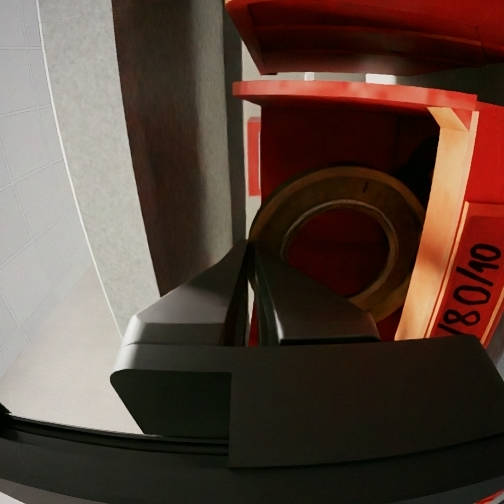

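Request:
{"op": "execute_actions", "data": {"actions": [{"rows":[[0.3,1.0,0.5,0.2,0.65,-1.585,1,-0.195,1.716,1.339,0.544,0,1.585,-1],[0.3,1.0,0.5,0.2,0.65,-1.585,1,-0.195,1.717,1.341,0.539,0,1.585,-1],[0.3,1.0,0.5,0.2,0.65,-1.585,1,-0.195,1.718,1.344,0.531,0,1.585,-1],[0.3,1.0,0.5,0.2,0.65,-1.585,1,-0.195,1.719,1.347,0.520,0,1.585,-1],[0.3,1.0,0.5,0.2,0.65,-1.585,1,-0.195,1.720,1.352,0.506,0,1.585,-1],[0.3,1.0,0.5,0.2,0.65,-1.585,1,-0.195,1.722,1.357,0.489,0,1.585,-1],[0.3,1.0,0.5,0.2,0.65,-1.585,1,-0.195,1.723,1.363,0.469,0,1.585,-1],[0.3,1.0,0.5,0.2,0.65,-1.585,1,-0.195,1.725,1.370,0.446,0,1.585,-1],[0.3,1.0,0.5,0.2,0.65,-1.585,1,-0.195,1.726,1.378,0.422,0,1.585,-1],[0.3,1.0,0.5,0.2,0.65,-1.585,1,-0.195,1.728,1.386,0.396,0,1.585,-1],[0.3,1.0,0.5,0.2,0.65,-1.585,1,-0.195,1.729,1.395,0.368,0,1.585,-1],[0.3,1.0,0.5,0.2,0.65,-1.585,1,-0.195,1.730,1.404,0.338,0,1.585,-1],[0.3,1.0,0.5,0.2,0.65,-1.585,1,-0.195,1.732,1.413,0.308,0,1.585,-1],[0.3,1.0,0.5,0.2,0.65,-1.585,1,-0.195,1.733,1.423,0.277,0,1.585,-1],[0.3,1.0,0.5,0.2,0.65,-1.585,1,-0.195,1.735,1.433,0.245,0,1.585,-1]],"steps":15}], "pictures": false}}

Request:
{"op": "execute_actions", "data": {"actions": [{"rows":[[0.3,1.0,0.5,0.2,0.65,-1.585,1,-0.195,1.736,1.443,0.217,0,1.585,-1],[0.3,1.0,0.5,0.2,0.65,-1.585,1,-0.195,1.738,1.453,0.190,0,1.585,-1],[0.3,1.0,0.5,0.2,0.65,-1.585,1,-0.195,1.739,1.463,0.164,0,1.585,-1],[0.3,1.0,0.5,0.2,0.65,-1.585,1,-0.195,1.740,1.472,0.138,0,1.585,-1],[0.3,1.0,0.5,0.2,0.65,-1.585,1,-0.195,1.741,1.481,0.113,0,1.585,-1],[0.3,1.0,0.5,0.2,0.65,-1.585,1,-0.195,1.742,1.490,0.090,0,1.585,-1],[0.3,1.0,0.5,0.2,0.65,-1.585,1,-0.195,1.743,1.498,0.069,0,1.585,-1],[0.3,1.0,0.5,0.2,0.65,-1.585,1,-0.195,1.744,1.505,0.050,0,1.585,-1],[0.3,1.0,0.5,0.2,0.65,-1.585,1,-0.195,1.745,1.512,0.032,0,1.585,-1],[0.3,1.0,0.5,0.2,0.65,-1.585,1,-0.195,1.746,1.517,0.017,0,1.585,-1],[0.3,1.0,0.5,0.2,0.65,-1.585,1,-0.195,1.746,1.522,0.005,0,1.585,-1],[0.3,1.0,0.5,0.2,0.65,-1.585,1,-0.195,1.747,1.526,-0.005,0,1.585,-1],[0.3,1.0,0.5,0.2,0.65,-1.585,1,-0.195,1.747,1.528,-0.012,0,1.585,-1],[0.3,1.0,0.5,0.2,0.65,-1.585,1,-0.195,1.747,1.530,-0.017,0,1.585,-1],[0.3,1.0,0.5,0.2,0.65,-1.585,1,-0.195,1.747,1.530,-0.018,0,1.585,-1]],"steps":15}], "pictures": false}}

Request:
{"op": "execute_actions", "data": {"actions": [{"steps":8}]}}

Scene clock: 359.20 s of 6900.00 s.
left_arm: end_effector_position=(+0.3808, +0.3067, +0.2348) grip_measured=+1.000 end_effector_quat_wxyz=(+0.307, -0.513, +0.598, -0.534) | right_arm: end_effector_position=(+0.7759, -0.2783, +0.3320) grip_measured=-0.945 end_effector_quat_wxyz=(+0.497, +0.535, +0.498, +0.468)
Joint positions: left_arm=[ 0.289  1.013  0.495  0.211  0.649 -1.57   0.094] | right_arm=[-0.196  1.728  1.339  0.321  0.     1.578  0.003]
Joint velocities: left_arm=[-0.015  0.005 -0.012  0.007 -0.037 -0.095  0.   ] | right_arm=[-0.015 -0.005  0.295 -0.877  0.037 -0.007  0.   ]
Steps of this call (steps 1 to 30: the robot went on to your last target; steps 31 to 90: nothing new was sent; then 1.93 s passed at rest; steps 91 to 105: all 15 steps of this action). Readings (joint positions):
91: left_arm=[0.289 1.013 0.495 0.211 0.649 -1.570] | right_arm=[-0.196 1.728 1.268 0.561 0.000 1.578]
92: left_arm=[0.289 1.013 0.495 0.211 0.649 -1.570] | right_arm=[-0.196 1.728 1.268 0.560 0.000 1.578]
94: left_arm=[0.289 1.013 0.495 0.211 0.649 -1.570] | right_arm=[-0.196 1.728 1.269 0.551 0.000 1.578]
98: left_arm=[0.289 1.013 0.495 0.211 0.649 -1.570] | right_arm=[-0.196 1.728 1.280 0.499 0.000 1.578]
105: the state above

Scene clock: 359.70 s of 6900.00 s.
left_arm: end_effector_position=(+0.3808, +0.3067, +0.2348) grip_measured=+1.000 end_effector_quat_wxyz=(+0.307, -0.513, +0.598, -0.534) | right_arm: end_effector_position=(+0.7841, -0.2789, +0.3266) grip_measured=-0.945 end_effector_quat_wxyz=(+0.443, +0.581, +0.540, +0.418)
Joint positions: left_arm=[ 0.289  1.013  0.495  0.211  0.649 -1.57   0.094] | right_arm=[-0.196  1.732  1.459  0.013  0.     1.578  0.003]
Joint velocities: left_arm=[-0.005  0.015 -0.012  0.012 -0.022 -0.007  0.   ] | right_arm=[-0.005 -0.005  0.037 -0.144  0.037  0.007 -0.   ]
Steps of this call (steps 1 to 15: all 15 steps of this action). Readings (joint positions):
1: left_arm=[0.289 1.013 0.495 0.211 0.649 -1.570] | right_arm=[-0.196 1.728 1.349 0.291 0.000 1.578]
2: left_arm=[0.289 1.013 0.495 0.211 0.649 -1.570] | right_arm=[-0.196 1.728 1.359 0.262 0.000 1.578]
4: left_arm=[0.289 1.013 0.495 0.211 0.649 -1.570] | right_arm=[-0.196 1.728 1.378 0.207 0.000 1.578]
8: left_arm=[0.289 1.013 0.495 0.211 0.649 -1.570] | right_arm=[-0.196 1.729 1.417 0.110 0.000 1.578]
15: the state above

Scene clock: 359.97 s of 6900.00 s.
left_arm: end_effector_position=(+0.3808, +0.3067, +0.2348) grip_measured=+1.000 end_effector_quat_wxyz=(+0.307, -0.513, +0.598, -0.534) | right_arm: end_effector_position=(+0.7841, -0.2789, +0.3264) grip_measured=-0.945 end_effector_quat_wxyz=(+0.442, +0.582, +0.541, +0.416)
Joint positions: left_arm=[ 0.289  1.013  0.495  0.211  0.649 -1.57   0.094] | right_arm=[-0.196  1.732  1.462  0.005  0.     1.578  0.003]
Joint velocities: left_arm=[ 0.005 -0.024 -0.007 -0.002  0.095 -0.037  0.   ] | right_arm=[ 0.005 -0.015  0.002 -0.027  0.007  0.007 -0.   ]
Steps of this call (steps 1 to 8: the robot went on to your last target). Readings (joint positions):
1: left_arm=[0.289 1.013 0.495 0.211 0.649 -1.570] | right_arm=[-0.196 1.732 1.460 0.009 0.000 1.578]
2: left_arm=[0.289 1.013 0.495 0.211 0.649 -1.570] | right_arm=[-0.196 1.732 1.461 0.007 0.000 1.578]
4: left_arm=[0.289 1.013 0.495 0.211 0.649 -1.570] | right_arm=[-0.196 1.732 1.462 0.005 0.000 1.578]
8: the state above

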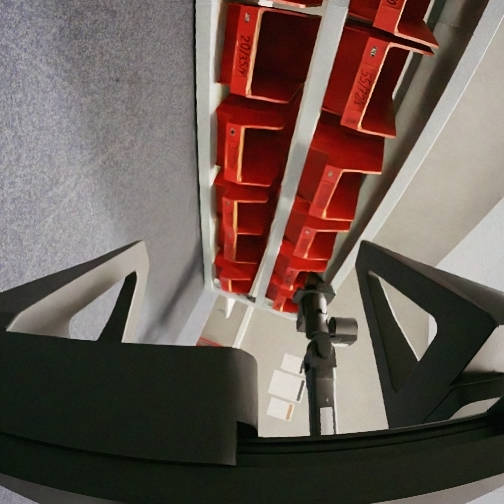

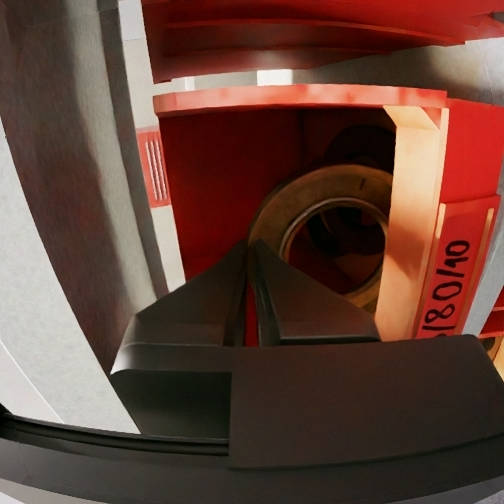

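Request:
{"op": "execute_actions", "data": {"actions": [{"rows":[[0.3,1.0,0.5,0.2,0.65,-1.585,1,-0.195,1.745,1.530,-0.015,0,1.585,-0.96],[0.3,1.0,0.5,0.2,0.65,-1.585,1,-0.195,1.745,1.530,-0.015,0,1.585,-0.945],[0.3,1.0,0.5,0.2,0.65,-1.585,1,-0.195,1.745,1.530,-0.015,0,1.585,-0.93],[0.3,1.0,0.5,0.2,0.65,-1.585,1,-0.195,1.745,1.530,-0.015,0,1.585,-0.915],[0.3,1.0,0.5,0.2,0.65,-1.585,1,-0.195,1.745,1.530,-0.015,0,1.585,-0.9],[0.3,1.0,0.5,0.2,0.65,-1.585,1,-0.195,1.745,1.530,-0.015,0,1.585,-0.885],[0.3,1.0,0.5,0.2,0.65,-1.585,1,-0.195,1.745,1.530,-0.015,0,1.585,-0.87],[0.3,1.0,0.5,0.2,0.65,-1.585,1,-0.195,1.745,1.530,-0.015,0,1.585,-0.855],[0.3,1.0,0.5,0.2,0.65,-1.585,1,-0.195,1.745,1.530,-0.015,0,1.585,-0.84],[0.3,1.0,0.5,0.2,0.65,-1.585,1,-0.195,1.745,1.530,-0.015,0,1.585,-0.82]],"steps":15}], "pictures": false}}

Request:
{"op": "execute_actions", "data": {"actions": [{"steps":10}]}}

Scene clock: 362.13 s of 6900.00 s.
left_arm: end_effector_position=(+0.3808, +0.3067, +0.2348) grip_measured=+1.000 end_effector_quat_wxyz=(+0.307, -0.513, +0.598, -0.534) | right_arm: end_effector_position=(+0.7843, -0.2789, +0.3243) grip_measured=-0.822 end_effector_quat_wxyz=(+0.440, +0.583, +0.542, +0.415)
Joint positions: left_arm=[ 0.289  1.013  0.495  0.211  0.649 -1.57   0.094] | right_arm=[-0.196  1.734  1.462  0.001  0.     1.578  0.008]
Joint velocities: left_arm=[ 0.005  0.015  0.012 -0.002  0.037 -0.007  0.   ] | right_arm=[-0.015  0.005  0.002 -0.007  0.037  0.051 -0.001]
Steps of this call (steps 1 to 15: the robot went on to your last target; steps 16 to 50: nothing new was sent; steps 51 to 65: all 15 steps of this action). Readings (joint positions):
51: left_arm=[0.289 1.013 0.495 0.211 0.649 -1.570] | right_arm=[-0.196 1.732 1.462 0.005 0.000 1.578]
52: left_arm=[0.289 1.013 0.495 0.211 0.649 -1.570] | right_arm=[-0.196 1.732 1.462 0.005 0.000 1.578]
54: left_arm=[0.289 1.013 0.495 0.211 0.649 -1.570] | right_arm=[-0.196 1.732 1.462 0.005 0.000 1.578]
58: left_arm=[0.289 1.013 0.495 0.211 0.649 -1.570] | right_arm=[-0.196 1.732 1.462 0.003 0.000 1.578]
65: the state above

Scene clock: 362.47 s of 6900.00 s.
left_arm: end_effector_position=(+0.3808, +0.3067, +0.2348) grip_measured=+1.000 end_effector_quat_wxyz=(+0.307, -0.513, +0.598, -0.534) | right_arm: end_effector_position=(+0.7843, -0.2789, +0.3243) grip_measured=-0.822 end_effector_quat_wxyz=(+0.440, +0.583, +0.542, +0.415)
Joint positions: left_arm=[ 0.289  1.013  0.495  0.211  0.649 -1.57   0.094] | right_arm=[-0.196  1.734  1.462  0.001  0.     1.578  0.008]
Joint velocities: left_arm=[-0.015 -0.024 -0.002 -0.007 -0.007 -0.095  0.   ] | right_arm=[ 0.015  0.015 -0.007 -0.002 -0.037 -0.007 -0.   ]
Steps of this call (steps 1 to 10: the robot went on to your last target). Readings (joint positions):
1: left_arm=[0.289 1.013 0.495 0.211 0.649 -1.570] | right_arm=[-0.196 1.734 1.462 0.001 0.000 1.578]
2: left_arm=[0.289 1.013 0.495 0.211 0.649 -1.570] | right_arm=[-0.196 1.734 1.462 0.001 0.000 1.578]
4: left_arm=[0.289 1.013 0.495 0.211 0.649 -1.570] | right_arm=[-0.196 1.734 1.462 0.001 0.000 1.578]
8: left_arm=[0.289 1.013 0.495 0.211 0.649 -1.570] | right_arm=[-0.196 1.734 1.462 0.001 0.000 1.578]
10: the state above

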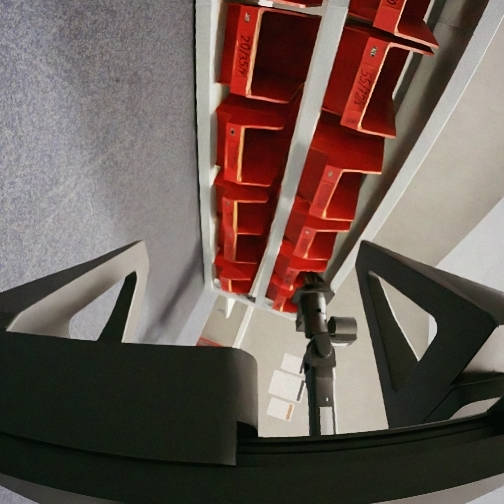

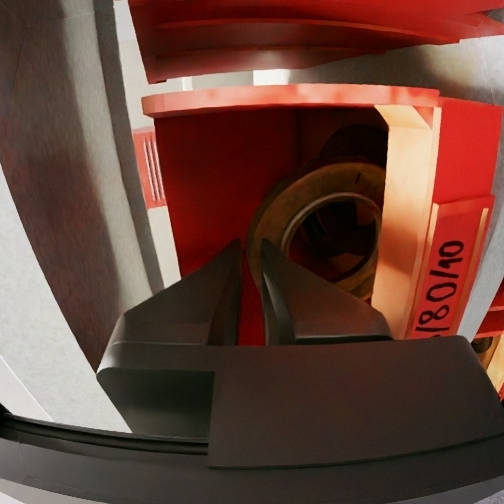

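Request:
{"op": "zoom_image", "data": {"camera": "cam_right_wrist", "region": [180, 120, 420, 340]}}

Region (180, 120, 420, 340) of cam_right_wrist's 504x504 image, scaled by 2.100, with more detail than that image has; it fills the top 462 rows of this view, and the rest is white.

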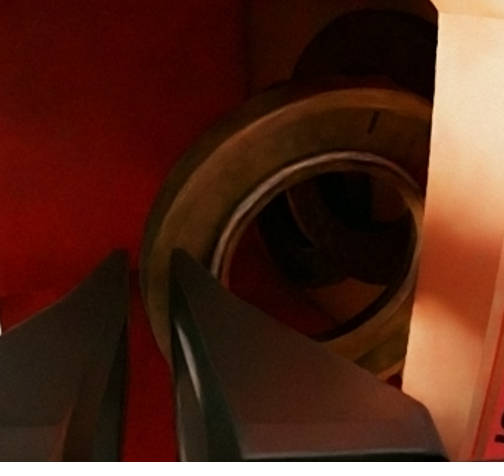

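Request:
{"op": "execute_actions", "data": {"actions": [{"rows":[[0.3,1.0,0.5,0.2,0.65,-1.585,1,-0.195,1.745,1.530,-0.015,0,1.585,-0.8],[0.3,1.0,0.5,0.2,0.65,-1.585,1,-0.195,1.745,1.530,-0.015,0,1.585,-0.77],[0.3,1.0,0.5,0.2,0.65,-1.585,1,-0.195,1.745,1.530,-0.015,0,1.585,-0.74],[0.3,1.0,0.5,0.2,0.65,-1.585,1,-0.195,1.745,1.530,-0.015,0,1.585,-0.71],[0.3,1.0,0.5,0.2,0.65,-1.585,1,-0.195,1.745,1.530,-0.015,0,1.585,-0.68],[0.3,1.0,0.5,0.2,0.65,-1.585,1,-0.195,1.745,1.530,-0.015,0,1.585,-0.65],[0.3,1.0,0.5,0.2,0.65,-1.585,1,-0.195,1.745,1.530,-0.015,0,1.585,-0.62]],"steps":15}]}}

Scene clock: 365.50 s of 6900.00 s.
left_arm: end_effector_position=(+0.3808, +0.3067, +0.2348) grip_measured=+1.000 end_effector_quat_wxyz=(+0.307, -0.513, +0.598, -0.534) | right_arm: end_effector_position=(+0.7843, -0.2789, +0.3243) grip_measured=-0.622 end_effector_quat_wxyz=(+0.440, +0.583, +0.542, +0.415)
Joint positions: left_arm=[ 0.289  1.013  0.495  0.211  0.649 -1.57   0.094] | right_arm=[-0.196  1.734  1.462  0.001  0.     1.578  0.018]
Joint velocities: left_arm=[ 0.015  0.005 -0.007  0.002  0.007 -0.022  0.   ] | right_arm=[-0.005  0.005 -0.007  0.012  0.007 -0.007  0.   ]
Steps of this call (steps 1 to 15: the robot went on to your last target; steps 16 to 76: nothing new was sent; steps 77 to 91: all 15 steps of this action). Readings (joint positions):
77: left_arm=[0.289 1.013 0.495 0.211 0.649 -1.570] | right_arm=[-0.196 1.734 1.462 0.001 0.000 1.578]
78: left_arm=[0.289 1.013 0.495 0.211 0.649 -1.570] | right_arm=[-0.196 1.734 1.462 0.001 0.000 1.578]
80: left_arm=[0.289 1.013 0.495 0.211 0.649 -1.570] | right_arm=[-0.196 1.734 1.462 0.001 0.000 1.578]
84: left_arm=[0.289 1.013 0.495 0.211 0.649 -1.570] | right_arm=[-0.196 1.734 1.462 0.001 0.000 1.578]
91: the state above

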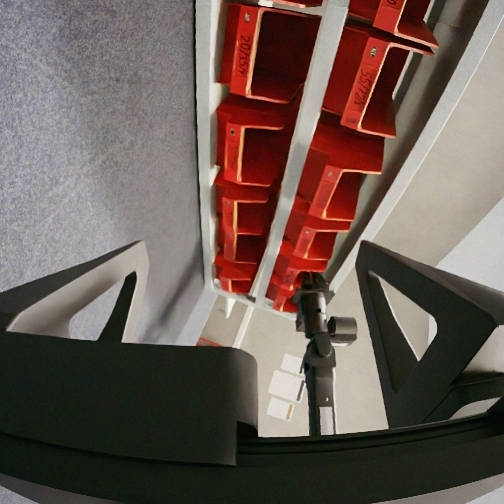

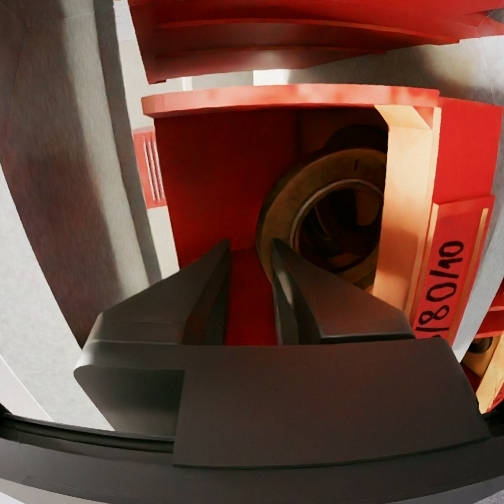

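Request:
{"op": "execute_actions", "data": {"actions": [{"steps":10}]}}

Request:
{"op": "zoom_image", "data": {"camera": "cam_right_wrist", "region": [180, 120, 420, 340]}}

Scene clock: 366.00 s of 6900.00 s.
left_arm: end_effector_position=(+0.3808, +0.3067, +0.2348) grip_measured=+1.000 end_effector_quat_wxyz=(+0.307, -0.513, +0.598, -0.534) | right_arm: end_effector_position=(+0.7843, -0.2789, +0.3243) grip_measured=-0.622 end_effector_quat_wxyz=(+0.440, +0.583, +0.542, +0.415)
Joint positions: left_arm=[ 0.289  1.013  0.495  0.211  0.649 -1.57   0.094] | right_arm=[-0.196  1.734  1.462  0.001  0.     1.578  0.018]
Joint velocities: left_arm=[-0.005  0.005  0.002 -0.002  0.007 -0.022  0.   ] | right_arm=[-0.005 -0.015 -0.007 -0.002 -0.007  0.051 -0.   ]
Steps of this call (steps 1 to 15: the robot went on to your last target). Readings (joint positions):
1: left_arm=[0.289 1.013 0.495 0.211 0.649 -1.570] | right_arm=[-0.196 1.734 1.462 0.001 0.000 1.578]
2: left_arm=[0.289 1.013 0.495 0.211 0.649 -1.570] | right_arm=[-0.196 1.734 1.462 0.001 0.000 1.578]
4: left_arm=[0.289 1.013 0.495 0.211 0.649 -1.570] | right_arm=[-0.196 1.734 1.462 0.001 0.000 1.578]
8: left_arm=[0.289 1.013 0.495 0.211 0.649 -1.570] | right_arm=[-0.196 1.734 1.462 0.001 0.000 1.578]
15: the state above
All arms were judged still, so your last target was given up. Only a new action makes them travel on or press farther. Fingers that are still opening or closing keep moving.

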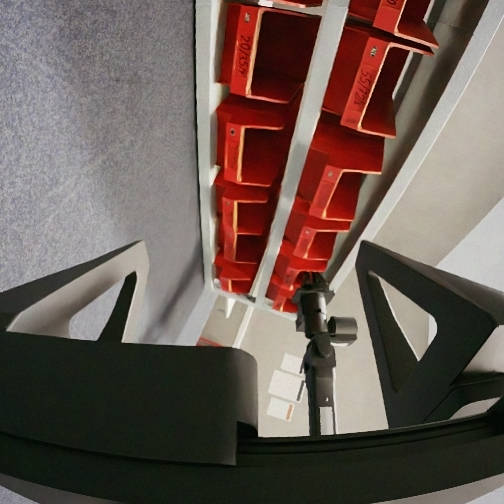

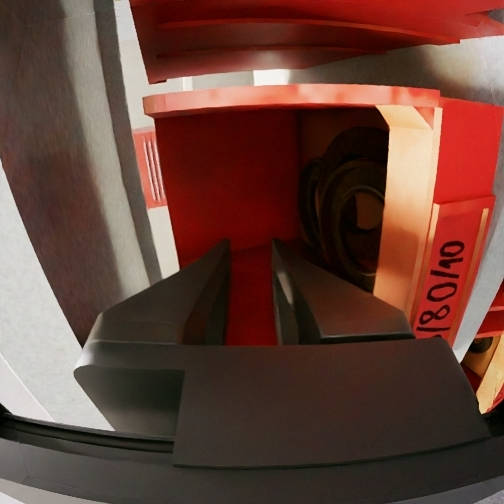

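Region (180, 120, 420, 340) of cam_right_wrist's 504x504 image, scaled by 2.100, with more detail than that image has; it fills the top 462 rows of this view, and the rest is white.

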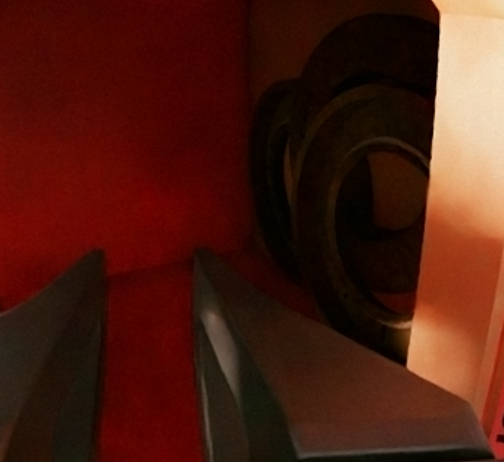

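Request:
{"op": "execute_actions", "data": {"actions": [{"rows":[[0.3,1.0,0.5,0.2,0.65,-1.585,1,-0.195,1.73,1.50,-0.015,0,1.585,-0.68],[0.3,1.0,0.5,0.2,0.65,-1.585,1,-0.195,1.718,1.475,-0.015,0,1.585,-0.74],[0.3,1.0,0.5,0.2,0.65,-1.585,1,-0.195,1.710,1.458,-0.015,0,1.585,-0.8],[0.3,1.0,0.5,0.2,0.65,-1.585,1,-0.195,1.700,1.447,-0.015,0,1.585,-0.8],[0.3,1.0,0.5,0.2,0.65,-1.585,1,-0.195,1.687,1.434,-0.015,0,1.585,-0.8],[0.3,1.0,0.5,0.2,0.65,-1.585,1,-0.195,1.672,1.419,-0.015,0,1.585,-0.8],[0.3,1.0,0.5,0.2,0.65,-1.585,1,-0.195,1.654,1.401,-0.015,0,1.585,-0.8],[0.3,1.0,0.5,0.2,0.65,-1.585,1,-0.195,1.634,1.381,-0.015,0,1.585,-0.8],[0.3,1.0,0.5,0.2,0.65,-1.585,1,-0.195,1.612,1.359,-0.015,0,1.585,-0.8],[0.3,1.0,0.5,0.2,0.65,-1.585,1,-0.195,1.589,1.336,-0.015,0,1.585,-0.8],[0.3,1.0,0.5,0.2,0.65,-1.585,1,-0.195,1.564,1.311,-0.015,0,1.585,-0.8],[0.3,1.0,0.5,0.2,0.65,-1.585,1,-0.195,1.538,1.285,-0.015,0,1.585,-0.8],[0.3,1.0,0.5,0.2,0.65,-1.585,1,-0.195,1.511,1.258,-0.015,0,1.585,-0.8],[0.3,1.0,0.5,0.2,0.65,-1.585,1,-0.195,1.483,1.230,-0.015,0,1.585,-0.8],[0.3,1.0,0.5,0.2,0.65,-1.585,1,-0.195,1.455,1.202,-0.015,0,1.585,-0.8]],"steps":15}], "pictures": false}}

Request:
{"op": "execute_actions", "data": {"actions": [{"rows":[[0.3,1.0,0.5,0.2,0.65,-1.585,1,-0.195,1.427,1.172,-0.03,0,1.585,-0.7],[0.3,1.0,0.5,0.2,0.65,-1.585,1,-0.195,1.399,1.142,-0.05,0,1.585,-0.6],[0.3,1.0,0.5,0.2,0.65,-1.585,1,-0.195,1.372,1.112,-0.075,0,1.585,-0.5],[0.3,1.0,0.5,0.2,0.65,-1.585,1,-0.195,1.346,1.083,-0.1,0,1.585,-0.4],[0.3,1.0,0.5,0.2,0.65,-1.585,1,-0.195,1.321,1.055,-0.13,0,1.585,-0.3],[0.3,1.0,0.5,0.2,0.65,-1.585,1,-0.195,1.298,1.029,-0.16,0,1.585,-0.2],[0.3,1.0,0.5,0.2,0.65,-1.585,1,-0.195,1.276,1.005,-0.19,0,1.585,-0.1],[0.3,1.0,0.5,0.2,0.65,-1.585,1,-0.195,1.256,0.983,-0.215,0,1.585,0.0],[0.3,1.0,0.5,0.2,0.65,-1.585,1,-0.195,1.239,0.963,-0.24,0,1.585,0.1],[0.3,1.0,0.5,0.2,0.65,-1.585,1,-0.195,1.224,0.946,-0.26,0,1.585,0.2],[0.3,1.0,0.5,0.2,0.65,-1.585,1,-0.195,1.211,0.932,-0.275,0,1.585,0.3],[0.3,1.0,0.5,0.2,0.65,-1.585,1,-0.195,1.201,0.921,-0.288,0,1.585,0.4],[0.3,1.0,0.5,0.2,0.65,-1.585,1,-0.195,1.194,0.913,-0.295,0,1.585,0.5],[0.3,1.0,0.5,0.2,0.65,-1.585,1,-0.195,1.190,0.908,-0.3,0,1.585,0.5],[0.3,1.0,0.5,0.2,0.65,-1.585,1,-0.195,1.188,0.906,-0.3,0,1.585,0.5]],"steps":15}], "pictures": false}}

Request:
{"op": "execute_actions", "data": {"actions": [{"steps":8}]}}

Scene clock: 371.53 s of 6900.00 s.
left_arm: end_effector_position=(+0.3808, +0.3067, +0.2348) grip_measured=+1.000 end_effector_quat_wxyz=(+0.307, -0.513, +0.598, -0.534) | right_arm: end_effector_position=(+0.7076, -0.2739, +0.3458) grip_measured=-0.798 end_effector_quat_wxyz=(+0.441, +0.582, +0.541, +0.416)
Joint positions: left_arm=[ 0.289  1.013  0.495  0.211  0.649 -1.57   0.094] | right_arm=[-0.196  1.526  1.259  0.     0.     1.578  0.009]
Joint velocities: left_arm=[-0.005 -0.015 -0.002 -0.007 -0.081 -0.022  0.   ] | right_arm=[-0.005 -0.913 -0.745 -0.017  0.022  0.022 -0.   ]
Steps of this call (steps 1 to 90: nothing new was sent; then 2.03 s passed at rest; steps 91 to 105: all 15 steps of this action). Readings (joint positions):
91: left_arm=[0.289 1.013 0.495 0.211 0.649 -1.570] | right_arm=[-0.196 1.734 1.462 0.001 0.000 1.578]
92: left_arm=[0.289 1.013 0.495 0.211 0.649 -1.570] | right_arm=[-0.196 1.734 1.462 0.001 0.000 1.578]
94: left_arm=[0.289 1.013 0.495 0.211 0.649 -1.570] | right_arm=[-0.196 1.733 1.461 0.001 0.000 1.578]
98: left_arm=[0.289 1.013 0.495 0.211 0.649 -1.570] | right_arm=[-0.196 1.698 1.423 0.001 0.000 1.578]
105: the state above

Scene clock: 372.03 s of 6900.00 s.
left_arm: end_effector_position=(+0.3808, +0.3067, +0.2348) grip_measured=+1.000 end_effector_quat_wxyz=(+0.307, -0.513, +0.598, -0.534) | right_arm: end_effector_position=(+0.5532, -0.2638, +0.2747) grip_measured=+0.495 end_effector_quat_wxyz=(+0.355, +0.639, +0.594, +0.335)
Joint positions: left_arm=[ 0.289  1.013  0.495  0.211  0.649 -1.57   0.094] | right_arm=[-0.196  1.197  0.92  -0.274  0.     1.578  0.07 ]
Joint velocities: left_arm=[ 0.015  0.005 -0.002 -0.002 -0.037 -0.022  0.   ] | right_arm=[-0.005 -0.054 -0.252 -0.212  0.007 -0.007  0.007]
Steps of this call (steps 1 to 15: all 15 steps of this action). Readings (joint positions):
1: left_arm=[0.289 1.013 0.495 0.211 0.649 -1.570] | right_arm=[-0.196 1.495 1.232 -0.002 0.000 1.578]
2: left_arm=[0.289 1.013 0.495 0.211 0.649 -1.570] | right_arm=[-0.196 1.462 1.206 -0.009 0.000 1.578]
4: left_arm=[0.289 1.013 0.495 0.211 0.649 -1.570] | right_arm=[-0.196 1.396 1.152 -0.039 0.000 1.578]
8: left_arm=[0.289 1.013 0.495 0.211 0.649 -1.570] | right_arm=[-0.196 1.279 1.045 -0.140 0.000 1.578]
15: the state above

Scene clock: 372.30 s of 6900.00 s.
left_arm: end_effector_position=(+0.3808, +0.3067, +0.2348) grip_measured=+1.000 end_effector_quat_wxyz=(+0.307, -0.513, +0.598, -0.534) | right_arm: end_effector_position=(+0.5493, -0.2635, +0.2669) grip_measured=+0.498 end_effector_quat_wxyz=(+0.349, +0.643, +0.598, +0.329)
Joint positions: left_arm=[ 0.289  1.013  0.495  0.211  0.649 -1.57   0.094] | right_arm=[-0.196  1.196  0.91  -0.285  0.     1.578  0.07 ]
Joint velocities: left_arm=[-0.005  0.005  0.002  0.007  0.051  0.007  0.   ] | right_arm=[ 0.005 -0.015  0.002  0.007  0.037 -0.007 -0.   ]
Steps of this call (steps 1 to 8: the robot went on to your last target). Readings (joint positions):
1: left_arm=[0.289 1.013 0.495 0.211 0.649 -1.570] | right_arm=[-0.196 1.197 0.915 -0.280 0.000 1.578]
2: left_arm=[0.289 1.013 0.495 0.211 0.649 -1.570] | right_arm=[-0.196 1.197 0.911 -0.283 0.000 1.578]
4: left_arm=[0.289 1.013 0.495 0.211 0.649 -1.570] | right_arm=[-0.196 1.197 0.910 -0.285 0.000 1.578]
8: the state above

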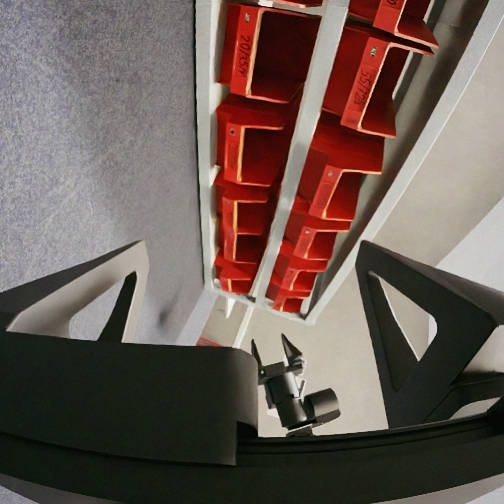

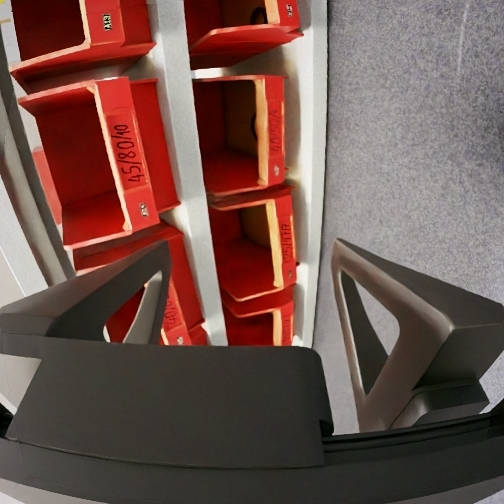

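Request:
{"op": "finished_scene", "data": {"scene": 1}}

The scene is finished: the task was done.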